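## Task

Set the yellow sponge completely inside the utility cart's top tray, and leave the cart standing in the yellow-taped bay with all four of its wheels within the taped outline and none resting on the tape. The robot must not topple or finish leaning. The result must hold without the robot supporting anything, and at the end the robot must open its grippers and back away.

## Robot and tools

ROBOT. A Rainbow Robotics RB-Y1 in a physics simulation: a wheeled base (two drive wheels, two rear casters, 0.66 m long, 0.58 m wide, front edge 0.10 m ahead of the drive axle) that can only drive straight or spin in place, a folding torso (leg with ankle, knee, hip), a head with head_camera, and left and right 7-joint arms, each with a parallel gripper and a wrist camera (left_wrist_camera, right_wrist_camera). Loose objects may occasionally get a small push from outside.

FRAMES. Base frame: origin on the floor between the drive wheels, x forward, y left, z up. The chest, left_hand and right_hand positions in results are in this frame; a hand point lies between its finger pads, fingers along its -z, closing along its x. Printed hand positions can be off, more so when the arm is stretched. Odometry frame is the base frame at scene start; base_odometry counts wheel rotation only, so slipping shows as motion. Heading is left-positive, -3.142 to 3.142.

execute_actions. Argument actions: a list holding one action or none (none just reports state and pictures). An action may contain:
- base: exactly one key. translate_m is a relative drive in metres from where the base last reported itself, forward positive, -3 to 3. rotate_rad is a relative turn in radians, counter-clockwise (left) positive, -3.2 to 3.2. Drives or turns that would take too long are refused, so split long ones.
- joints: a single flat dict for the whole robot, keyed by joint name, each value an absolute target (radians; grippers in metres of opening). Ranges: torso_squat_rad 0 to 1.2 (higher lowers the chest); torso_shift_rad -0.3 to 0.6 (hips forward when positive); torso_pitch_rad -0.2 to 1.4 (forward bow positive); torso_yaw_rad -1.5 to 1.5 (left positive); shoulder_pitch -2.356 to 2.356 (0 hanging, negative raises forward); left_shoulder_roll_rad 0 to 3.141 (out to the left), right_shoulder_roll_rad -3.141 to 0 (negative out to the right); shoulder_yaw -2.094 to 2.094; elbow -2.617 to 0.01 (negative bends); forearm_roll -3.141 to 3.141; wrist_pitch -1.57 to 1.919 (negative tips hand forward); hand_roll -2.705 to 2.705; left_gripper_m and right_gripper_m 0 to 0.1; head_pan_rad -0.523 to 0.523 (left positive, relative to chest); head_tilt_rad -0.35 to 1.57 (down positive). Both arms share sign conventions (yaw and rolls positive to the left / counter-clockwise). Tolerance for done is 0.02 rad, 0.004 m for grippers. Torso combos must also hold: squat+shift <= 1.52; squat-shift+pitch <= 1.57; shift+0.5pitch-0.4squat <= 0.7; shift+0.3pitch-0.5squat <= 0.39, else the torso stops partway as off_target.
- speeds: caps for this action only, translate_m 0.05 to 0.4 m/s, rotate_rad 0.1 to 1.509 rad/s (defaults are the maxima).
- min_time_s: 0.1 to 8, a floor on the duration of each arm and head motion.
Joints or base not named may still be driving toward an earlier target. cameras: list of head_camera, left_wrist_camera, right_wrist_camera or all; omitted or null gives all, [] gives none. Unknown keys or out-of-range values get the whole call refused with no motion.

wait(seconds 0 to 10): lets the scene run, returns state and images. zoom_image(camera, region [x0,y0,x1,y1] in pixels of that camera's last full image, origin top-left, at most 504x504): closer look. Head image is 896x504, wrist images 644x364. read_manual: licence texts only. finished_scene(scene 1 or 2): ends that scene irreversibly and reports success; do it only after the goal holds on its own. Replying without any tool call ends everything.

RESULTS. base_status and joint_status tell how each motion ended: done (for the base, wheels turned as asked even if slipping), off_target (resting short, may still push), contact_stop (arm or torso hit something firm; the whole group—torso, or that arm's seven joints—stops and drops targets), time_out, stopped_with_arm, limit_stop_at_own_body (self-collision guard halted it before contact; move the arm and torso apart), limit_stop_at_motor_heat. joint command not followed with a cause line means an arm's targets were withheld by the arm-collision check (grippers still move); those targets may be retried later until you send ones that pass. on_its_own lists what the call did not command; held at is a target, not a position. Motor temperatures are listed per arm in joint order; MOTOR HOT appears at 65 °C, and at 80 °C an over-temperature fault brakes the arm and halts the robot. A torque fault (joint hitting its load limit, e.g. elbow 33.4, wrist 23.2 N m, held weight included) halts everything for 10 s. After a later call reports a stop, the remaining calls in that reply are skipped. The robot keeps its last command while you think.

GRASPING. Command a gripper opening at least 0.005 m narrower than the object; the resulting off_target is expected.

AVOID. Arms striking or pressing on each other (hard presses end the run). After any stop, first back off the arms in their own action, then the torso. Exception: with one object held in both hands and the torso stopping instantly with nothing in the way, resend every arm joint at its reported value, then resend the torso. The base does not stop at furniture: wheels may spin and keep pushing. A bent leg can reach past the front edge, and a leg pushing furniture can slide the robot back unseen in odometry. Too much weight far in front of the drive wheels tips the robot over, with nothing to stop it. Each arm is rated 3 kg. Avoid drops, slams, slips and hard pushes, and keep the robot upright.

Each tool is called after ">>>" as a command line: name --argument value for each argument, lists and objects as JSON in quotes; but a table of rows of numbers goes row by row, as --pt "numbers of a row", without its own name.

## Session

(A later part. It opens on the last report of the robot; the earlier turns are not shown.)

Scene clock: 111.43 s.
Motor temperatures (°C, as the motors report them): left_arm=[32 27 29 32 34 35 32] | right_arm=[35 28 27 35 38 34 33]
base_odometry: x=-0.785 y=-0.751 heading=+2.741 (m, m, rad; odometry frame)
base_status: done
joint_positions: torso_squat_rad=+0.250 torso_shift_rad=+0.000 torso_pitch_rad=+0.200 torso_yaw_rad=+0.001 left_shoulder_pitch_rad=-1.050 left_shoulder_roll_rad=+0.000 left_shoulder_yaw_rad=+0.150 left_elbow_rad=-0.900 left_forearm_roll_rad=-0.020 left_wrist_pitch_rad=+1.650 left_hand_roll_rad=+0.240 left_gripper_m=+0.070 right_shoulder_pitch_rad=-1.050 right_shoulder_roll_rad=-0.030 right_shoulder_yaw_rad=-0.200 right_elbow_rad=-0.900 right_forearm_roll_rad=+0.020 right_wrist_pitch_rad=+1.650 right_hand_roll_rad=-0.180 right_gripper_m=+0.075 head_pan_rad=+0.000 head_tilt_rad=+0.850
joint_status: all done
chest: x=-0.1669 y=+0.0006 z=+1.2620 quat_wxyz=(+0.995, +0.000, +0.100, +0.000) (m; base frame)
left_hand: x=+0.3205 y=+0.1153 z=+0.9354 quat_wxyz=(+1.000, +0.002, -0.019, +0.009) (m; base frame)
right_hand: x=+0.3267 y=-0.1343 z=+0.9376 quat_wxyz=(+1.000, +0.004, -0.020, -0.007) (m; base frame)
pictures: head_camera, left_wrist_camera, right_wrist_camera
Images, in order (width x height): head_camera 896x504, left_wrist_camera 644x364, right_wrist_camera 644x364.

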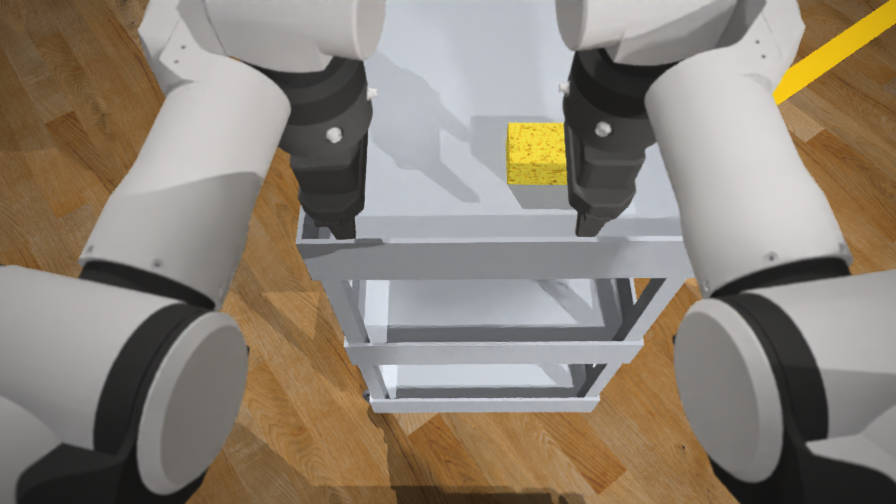

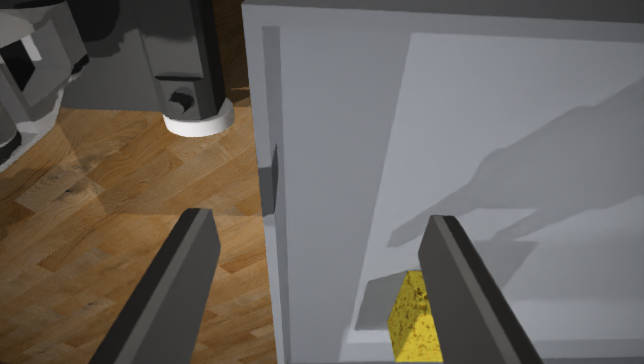

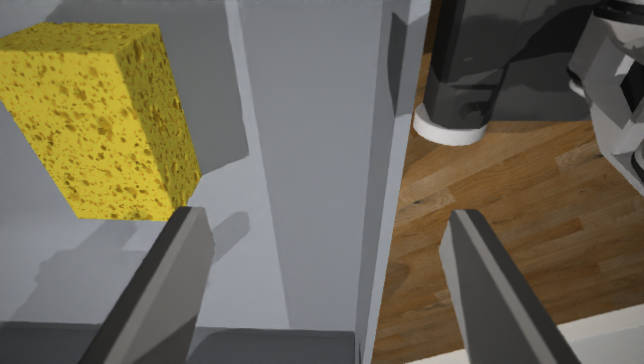

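>>> execute_actions --actions '[{"base":{"translate_m":-0.024},"joints":{"torso_squat_rad":0.49}}]' --cameras '["left_wrist_camera","right_wrist_camera"]'

>>> execute_actions --actions '[{"joints":{"left_gripper_m":0,"right_gripper_m":0}}]' --cameras '[]'

>>> execute_actions --actions '[{"base":{"rotate_rad":-0.2},"speeds":{"rotate_rad":0.12}}]'

Scene clock: 121.13 s.
Motor temperatures (°C, as the motors report them): left_arm=[32 27 29 33 34 35 32] | right_arm=[35 28 27 35 38 34 33]
base_odometry: x=-0.763 y=-0.760 heading=+2.741 (m, m, rad; odometry frame)
base_status: done
joint_positions: torso_squat_rad=+0.490 torso_shift_rad=+0.000 torso_pitch_rad=+0.200 torso_yaw_rad=+0.001 left_shoulder_pitch_rad=-1.050 left_shoulder_roll_rad=+0.000 left_shoulder_yaw_rad=+0.150 left_elbow_rad=-0.900 left_forearm_roll_rad=-0.020 left_wrist_pitch_rad=+1.650 left_hand_roll_rad=+0.240 left_gripper_m=+0.070 right_shoulder_pitch_rad=-1.050 right_shoulder_roll_rad=-0.030 right_shoulder_yaw_rad=-0.200 right_elbow_rad=-0.900 right_forearm_roll_rad=+0.020 right_wrist_pitch_rad=+1.650 right_hand_roll_rad=-0.180 right_gripper_m=+0.075 head_pan_rad=+0.000 head_tilt_rad=+0.850
joint_status: all done
chest: x=-0.1668 y=+0.0006 z=+1.2014 quat_wxyz=(+0.995, +0.000, +0.100, +0.000) (m; base frame)
left_hand: x=+0.3205 y=+0.1153 z=+0.8748 quat_wxyz=(+1.000, +0.002, -0.019, +0.009) (m; base frame)
right_hand: x=+0.3267 y=-0.1344 z=+0.8771 quat_wxyz=(+1.000, +0.004, -0.020, -0.007) (m; base frame)
pictures: left_wrist_camera, right_wrist_camera
Images, in order (width x height): left_wrist_camera 644x364, right_wrist_camera 644x364.

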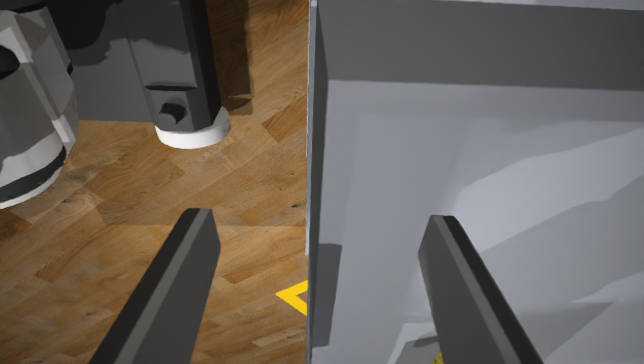

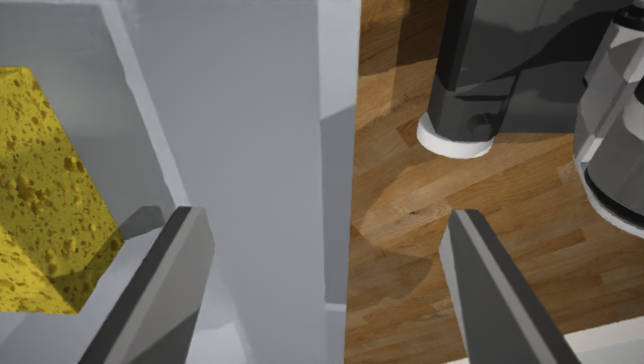

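Scene clock: 122.43 s.
Motor temperatures (°C, as the motors report them): left_arm=[32 27 29 33 34 35 32] | right_arm=[35 28 27 35 38 34 33]
base_odometry: x=-0.763 y=-0.760 heading=+2.741 (m, m, rad; odometry frame)
base_status: not commanded
joint_positions: torso_squat_rad=+0.490 torso_shift_rad=+0.000 torso_pitch_rad=+0.200 torso_yaw_rad=+0.001 left_shoulder_pitch_rad=-1.050 left_shoulder_roll_rad=+0.000 left_shoulder_yaw_rad=+0.150 left_elbow_rad=-0.900 left_forearm_roll_rad=-0.020 left_wrist_pitch_rad=+1.650 left_hand_roll_rad=+0.240 left_gripper_m=+0.006 right_shoulder_pitch_rad=-1.050 right_shoulder_roll_rad=-0.030 right_shoulder_yaw_rad=-0.200 right_elbow_rad=-0.900 right_forearm_roll_rad=+0.020 right_wrist_pitch_rad=+1.650 right_hand_roll_rad=-0.180 right_gripper_m=+0.006 head_pan_rad=+0.000 head_tilt_rad=+0.850
joint_status: left_gripper_m off_target (ended at +0.006, target +0.000); right_gripper_m off_target (ended at +0.006, target +0.000)
chest: x=-0.1669 y=+0.0006 z=+1.2014 quat_wxyz=(+0.995, +0.000, +0.100, +0.000) (m; base frame)
left_hand: x=+0.3206 y=+0.1153 z=+0.8748 quat_wxyz=(+1.000, +0.002, -0.019, +0.009) (m; base frame)
right_hand: x=+0.3266 y=-0.1343 z=+0.8770 quat_wxyz=(+1.000, +0.004, -0.019, -0.007) (m; base frame)
pictures: none
No camera images: the call's "cameras" was empty. Leave "cameras" out to get every camera's image.

Scene clock: 124.70 s.
Motor temperatures (°C, as the motors report them): left_arm=[32 27 29 33 34 35 32] | right_arm=[35 28 27 35 38 34 33]
base_odometry: x=-0.763 y=-0.760 heading=+2.542 (m, m, rad; odometry frame)
base_status: done
joint_positions: torso_squat_rad=+0.490 torso_shift_rad=+0.000 torso_pitch_rad=+0.200 torso_yaw_rad=+0.001 left_shoulder_pitch_rad=-1.050 left_shoulder_roll_rad=+0.000 left_shoulder_yaw_rad=+0.150 left_elbow_rad=-0.900 left_forearm_roll_rad=-0.020 left_wrist_pitch_rad=+1.650 left_hand_roll_rad=+0.240 left_gripper_m=+0.006 right_shoulder_pitch_rad=-1.050 right_shoulder_roll_rad=-0.030 right_shoulder_yaw_rad=-0.200 right_elbow_rad=-0.900 right_forearm_roll_rad=+0.020 right_wrist_pitch_rad=+1.651 right_hand_roll_rad=-0.180 right_gripper_m=+0.006 head_pan_rad=+0.000 head_tilt_rad=+0.850
joint_status: not commanded
chest: x=-0.1669 y=+0.0006 z=+1.2014 quat_wxyz=(+0.995, +0.000, +0.100, +0.000) (m; base frame)
left_hand: x=+0.3206 y=+0.1155 z=+0.8748 quat_wxyz=(+1.000, +0.002, -0.019, +0.009) (m; base frame)
right_hand: x=+0.3264 y=-0.1341 z=+0.8768 quat_wxyz=(+1.000, +0.004, -0.019, -0.007) (m; base frame)
pictures: head_camera, left_wrist_camera, right_wrist_camera
Images, in order (width x height): head_camera 896x504, left_wrist_camera 644x364, right_wrist_camera 644x364.

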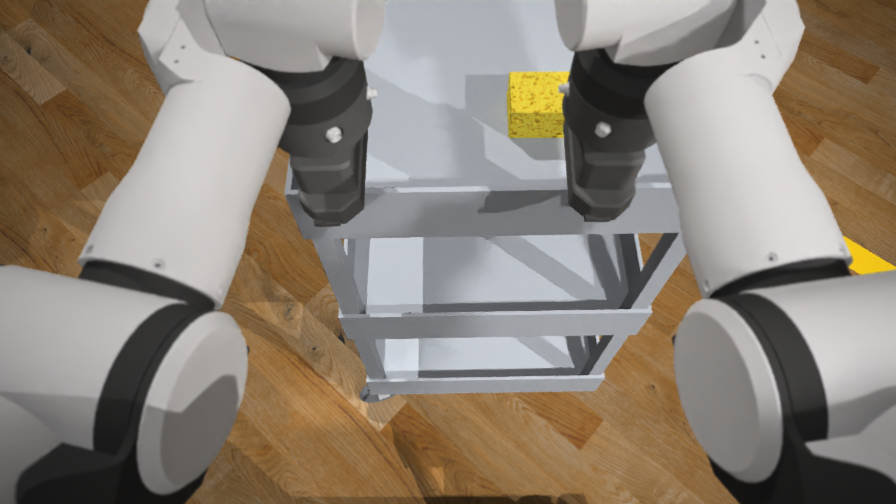

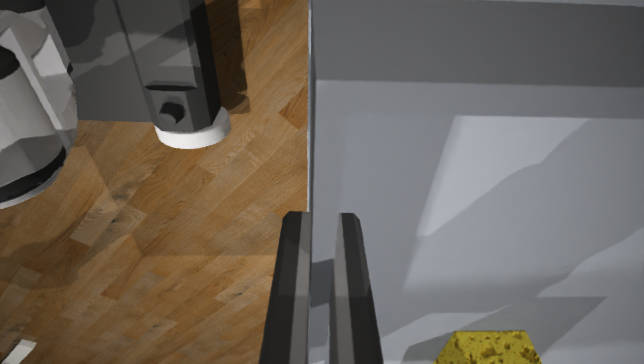

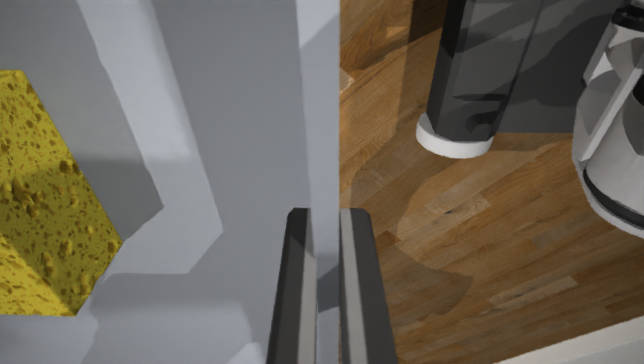

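>>> execute_actions --actions '[{"base":{"rotate_rad":-0.69},"speeds":{"rotate_rad":0.2},"joints":{"head_tilt_rad":0.5}}]' --cameras '["head_camera"]'

>>> execute_actions --actions '[{"base":{"translate_m":1.15},"speeds":{"translate_m":0.3},"joints":{"head_tilt_rad":0.9}}]' --cameras '["head_camera"]'

Scene clock: 133.40 s.
Motor temperatures (°C, as the motors report them): left_arm=[33 27 29 33 34 35 32] | right_arm=[35 28 27 35 38 34 33]
base_odometry: x=-0.763 y=-0.761 heading=+1.853 (m, m, rad; odometry frame)
base_status: done
joint_positions: torso_squat_rad=+0.490 torso_shift_rad=+0.000 torso_pitch_rad=+0.200 torso_yaw_rad=+0.001 left_shoulder_pitch_rad=-1.050 left_shoulder_roll_rad=+0.000 left_shoulder_yaw_rad=+0.150 left_elbow_rad=-0.900 left_forearm_roll_rad=-0.020 left_wrist_pitch_rad=+1.650 left_hand_roll_rad=+0.240 left_gripper_m=+0.006 right_shoulder_pitch_rad=-1.050 right_shoulder_roll_rad=-0.030 right_shoulder_yaw_rad=-0.200 right_elbow_rad=-0.900 right_forearm_roll_rad=+0.020 right_wrist_pitch_rad=+1.650 right_hand_roll_rad=-0.180 right_gripper_m=+0.006 head_pan_rad=+0.000 head_tilt_rad=+0.500
joint_status: all done
chest: x=-0.1668 y=+0.0006 z=+1.2014 quat_wxyz=(+0.995, +0.000, +0.100, +0.000) (m; base frame)
left_hand: x=+0.3206 y=+0.1156 z=+0.8748 quat_wxyz=(+1.000, +0.002, -0.019, +0.009) (m; base frame)
right_hand: x=+0.3265 y=-0.1341 z=+0.8769 quat_wxyz=(+1.000, +0.004, -0.019, -0.007) (m; base frame)
pictures: head_camera
Images, in order (width x height): head_camera 896x504.

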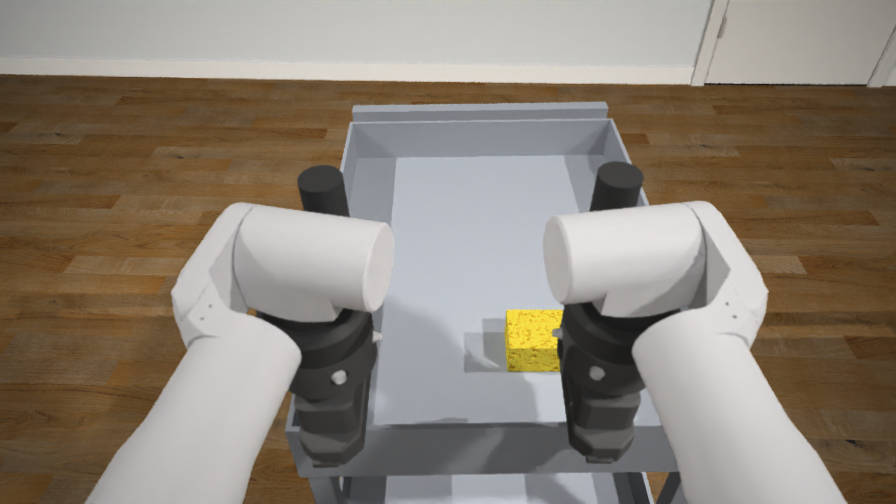

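Scene clock: 138.30 s.
Motor temperatures (°C, as the motors report them): left_arm=[33 27 29 33 34 35 32] | right_arm=[35 28 27 35 38 34 33]
base_odometry: x=-1.083 y=+0.344 heading=+1.853 (m, m, rad; odometry frame)
base_status: done
joint_positions: torso_squat_rad=+0.490 torso_shift_rad=+0.000 torso_pitch_rad=+0.200 torso_yaw_rad=+0.001 left_shoulder_pitch_rad=-1.051 left_shoulder_roll_rad=+0.000 left_shoulder_yaw_rad=+0.150 left_elbow_rad=-0.900 left_forearm_roll_rad=-0.020 left_wrist_pitch_rad=+1.650 left_hand_roll_rad=+0.240 left_gripper_m=+0.006 right_shoulder_pitch_rad=-1.050 right_shoulder_roll_rad=-0.030 right_shoulder_yaw_rad=-0.200 right_elbow_rad=-0.900 right_forearm_roll_rad=+0.020 right_wrist_pitch_rad=+1.651 right_hand_roll_rad=-0.180 right_gripper_m=+0.006 head_pan_rad=+0.000 head_tilt_rad=+0.900
joint_status: all done
chest: x=-0.1667 y=+0.0006 z=+1.2014 quat_wxyz=(+0.995, +0.000, +0.100, +0.000) (m; base frame)
left_hand: x=+0.3209 y=+0.1153 z=+0.8749 quat_wxyz=(+1.000, +0.002, -0.019, +0.009) (m; base frame)
right_hand: x=+0.3266 y=-0.1344 z=+0.8770 quat_wxyz=(+1.000, +0.004, -0.019, -0.007) (m; base frame)
pictures: head_camera
Images, in order (width x height): head_camera 896x504.

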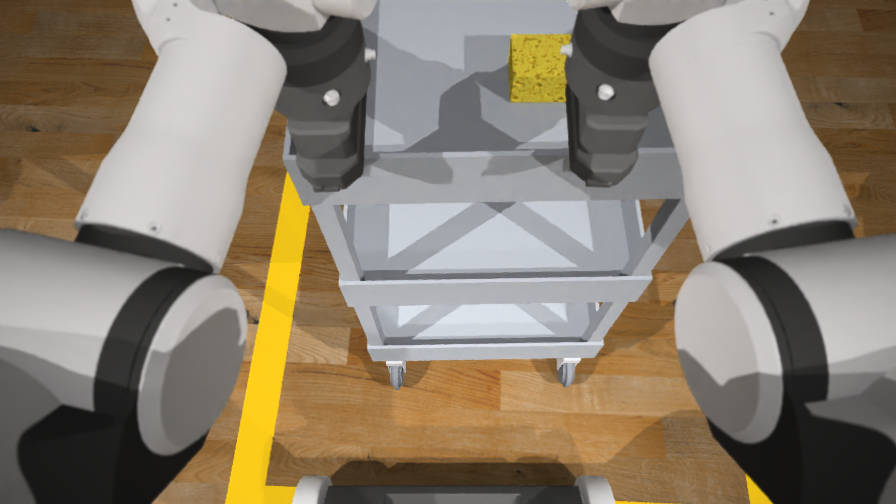

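>>> execute_actions --actions '[{"joints":{"left_gripper_m":0.04,"right_gripper_m":0.04}}]' --cameras '[]'

>>> execute_actions --actions '[{"joints":{"torso_squat_rad":0.22}}]' --cameras '[]'

>>> execute_actions --actions '[{"base":{"translate_m":-0.7},"joints":{"head_tilt_rad":0.55,"left_shoulder_roll_rad":0.7,"right_shoulder_roll_rad":-0.7}}]' --cameras '["head_camera"]'

Scene clock: 147.80 s.
Motor temperatures (°C, as the motors report them): left_arm=[33 27 29 33 34 35 32] | right_arm=[35 28 27 35 38 35 33]
base_odometry: x=-1.083 y=+0.344 heading=+1.853 (m, m, rad; odometry frame)
base_status: not commanded
joint_positions: torso_squat_rad=+0.490 torso_shift_rad=+0.000 torso_pitch_rad=+0.200 torso_yaw_rad=+0.001 left_shoulder_pitch_rad=-1.051 left_shoulder_roll_rad=+0.000 left_shoulder_yaw_rad=+0.150 left_elbow_rad=-0.900 left_forearm_roll_rad=-0.020 left_wrist_pitch_rad=+1.650 left_hand_roll_rad=+0.240 left_gripper_m=+0.040 right_shoulder_pitch_rad=-1.050 right_shoulder_roll_rad=-0.030 right_shoulder_yaw_rad=-0.200 right_elbow_rad=-0.900 right_forearm_roll_rad=+0.020 right_wrist_pitch_rad=+1.650 right_hand_roll_rad=-0.180 right_gripper_m=+0.040 head_pan_rad=+0.000 head_tilt_rad=+0.900
joint_status: all done
chest: x=-0.1667 y=+0.0006 z=+1.2014 quat_wxyz=(+0.995, +0.000, +0.100, +0.000) (m; base frame)
left_hand: x=+0.3208 y=+0.1154 z=+0.8749 quat_wxyz=(+1.000, +0.002, -0.019, +0.009) (m; base frame)
right_hand: x=+0.3268 y=-0.1343 z=+0.8770 quat_wxyz=(+1.000, +0.004, -0.020, -0.007) (m; base frame)
pictures: none
No camera images: the call's "cameras" was empty. Leave "cameras" out to get every camera's image.

Scene clock: 149.47 s.
Motor temperatures (°C, as the motors report them): left_arm=[33 27 29 33 34 35 32] | right_arm=[35 28 27 35 38 35 33]
base_odometry: x=-1.083 y=+0.344 heading=+1.853 (m, m, rad; odometry frame)
base_status: not commanded
joint_positions: torso_squat_rad=+0.220 torso_shift_rad=+0.000 torso_pitch_rad=+0.200 torso_yaw_rad=+0.001 left_shoulder_pitch_rad=-1.050 left_shoulder_roll_rad=+0.000 left_shoulder_yaw_rad=+0.150 left_elbow_rad=-0.900 left_forearm_roll_rad=-0.020 left_wrist_pitch_rad=+1.650 left_hand_roll_rad=+0.240 left_gripper_m=+0.040 right_shoulder_pitch_rad=-1.050 right_shoulder_roll_rad=-0.030 right_shoulder_yaw_rad=-0.200 right_elbow_rad=-0.900 right_forearm_roll_rad=+0.020 right_wrist_pitch_rad=+1.650 right_hand_roll_rad=-0.180 right_gripper_m=+0.040 head_pan_rad=+0.000 head_tilt_rad=+0.900
joint_status: all done
chest: x=-0.1668 y=+0.0007 z=+1.2669 quat_wxyz=(+0.995, +0.000, +0.100, +0.000) (m; base frame)
left_hand: x=+0.3207 y=+0.1154 z=+0.9404 quat_wxyz=(+1.000, +0.002, -0.019, +0.009) (m; base frame)
right_hand: x=+0.3267 y=-0.1343 z=+0.9425 quat_wxyz=(+1.000, +0.004, -0.020, -0.007) (m; base frame)
pictures: none
No camera images: the call's "cameras" was empty. Leave "cameras" out to get every camera's image.

Scene clock: 152.60 s.
Motor temperatures (°C, as the motors report them): left_arm=[33 27 29 33 34 35 32] | right_arm=[35 29 27 35 38 34 33]
base_odometry: x=-0.888 y=-0.328 heading=+1.852 (m, m, rad; odometry frame)
base_status: done
joint_positions: torso_squat_rad=+0.220 torso_shift_rad=+0.000 torso_pitch_rad=+0.200 torso_yaw_rad=+0.001 left_shoulder_pitch_rad=-1.050 left_shoulder_roll_rad=+0.700 left_shoulder_yaw_rad=+0.150 left_elbow_rad=-0.900 left_forearm_roll_rad=-0.020 left_wrist_pitch_rad=+1.650 left_hand_roll_rad=+0.240 left_gripper_m=+0.040 right_shoulder_pitch_rad=-1.050 right_shoulder_roll_rad=-0.700 right_shoulder_yaw_rad=-0.200 right_elbow_rad=-0.900 right_forearm_roll_rad=+0.020 right_wrist_pitch_rad=+1.650 right_hand_roll_rad=-0.180 right_gripper_m=+0.040 head_pan_rad=+0.000 head_tilt_rad=+0.550
joint_status: all done
chest: x=-0.1669 y=+0.0006 z=+1.2669 quat_wxyz=(+0.995, +0.000, +0.100, +0.000) (m; base frame)
left_hand: x=+0.3425 y=+0.5189 z=+1.0905 quat_wxyz=(+0.934, +0.228, -0.121, +0.245) (m; base frame)
right_hand: x=+0.3423 y=-0.5194 z=+1.0918 quat_wxyz=(+0.941, -0.214, -0.119, -0.232) (m; base frame)
pictures: head_camera
Images, in order (width x height): head_camera 896x504.

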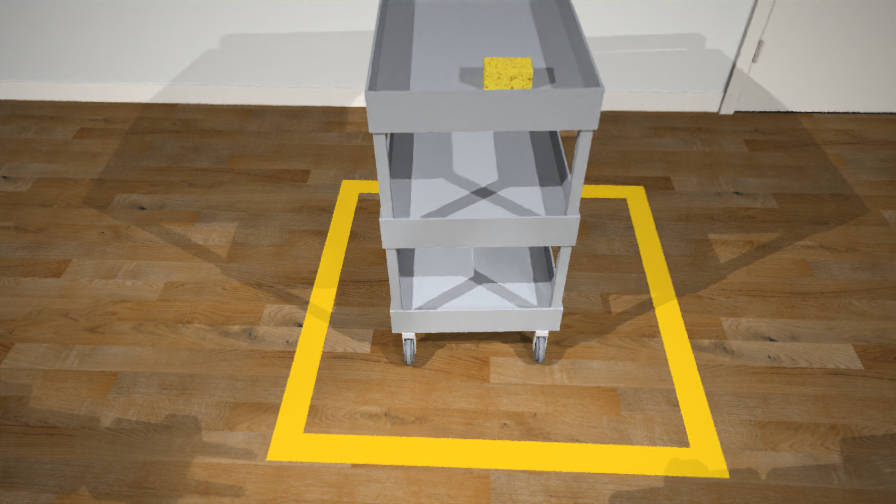

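>>> finished_scene --scene 2

The scene is finished: the task was done.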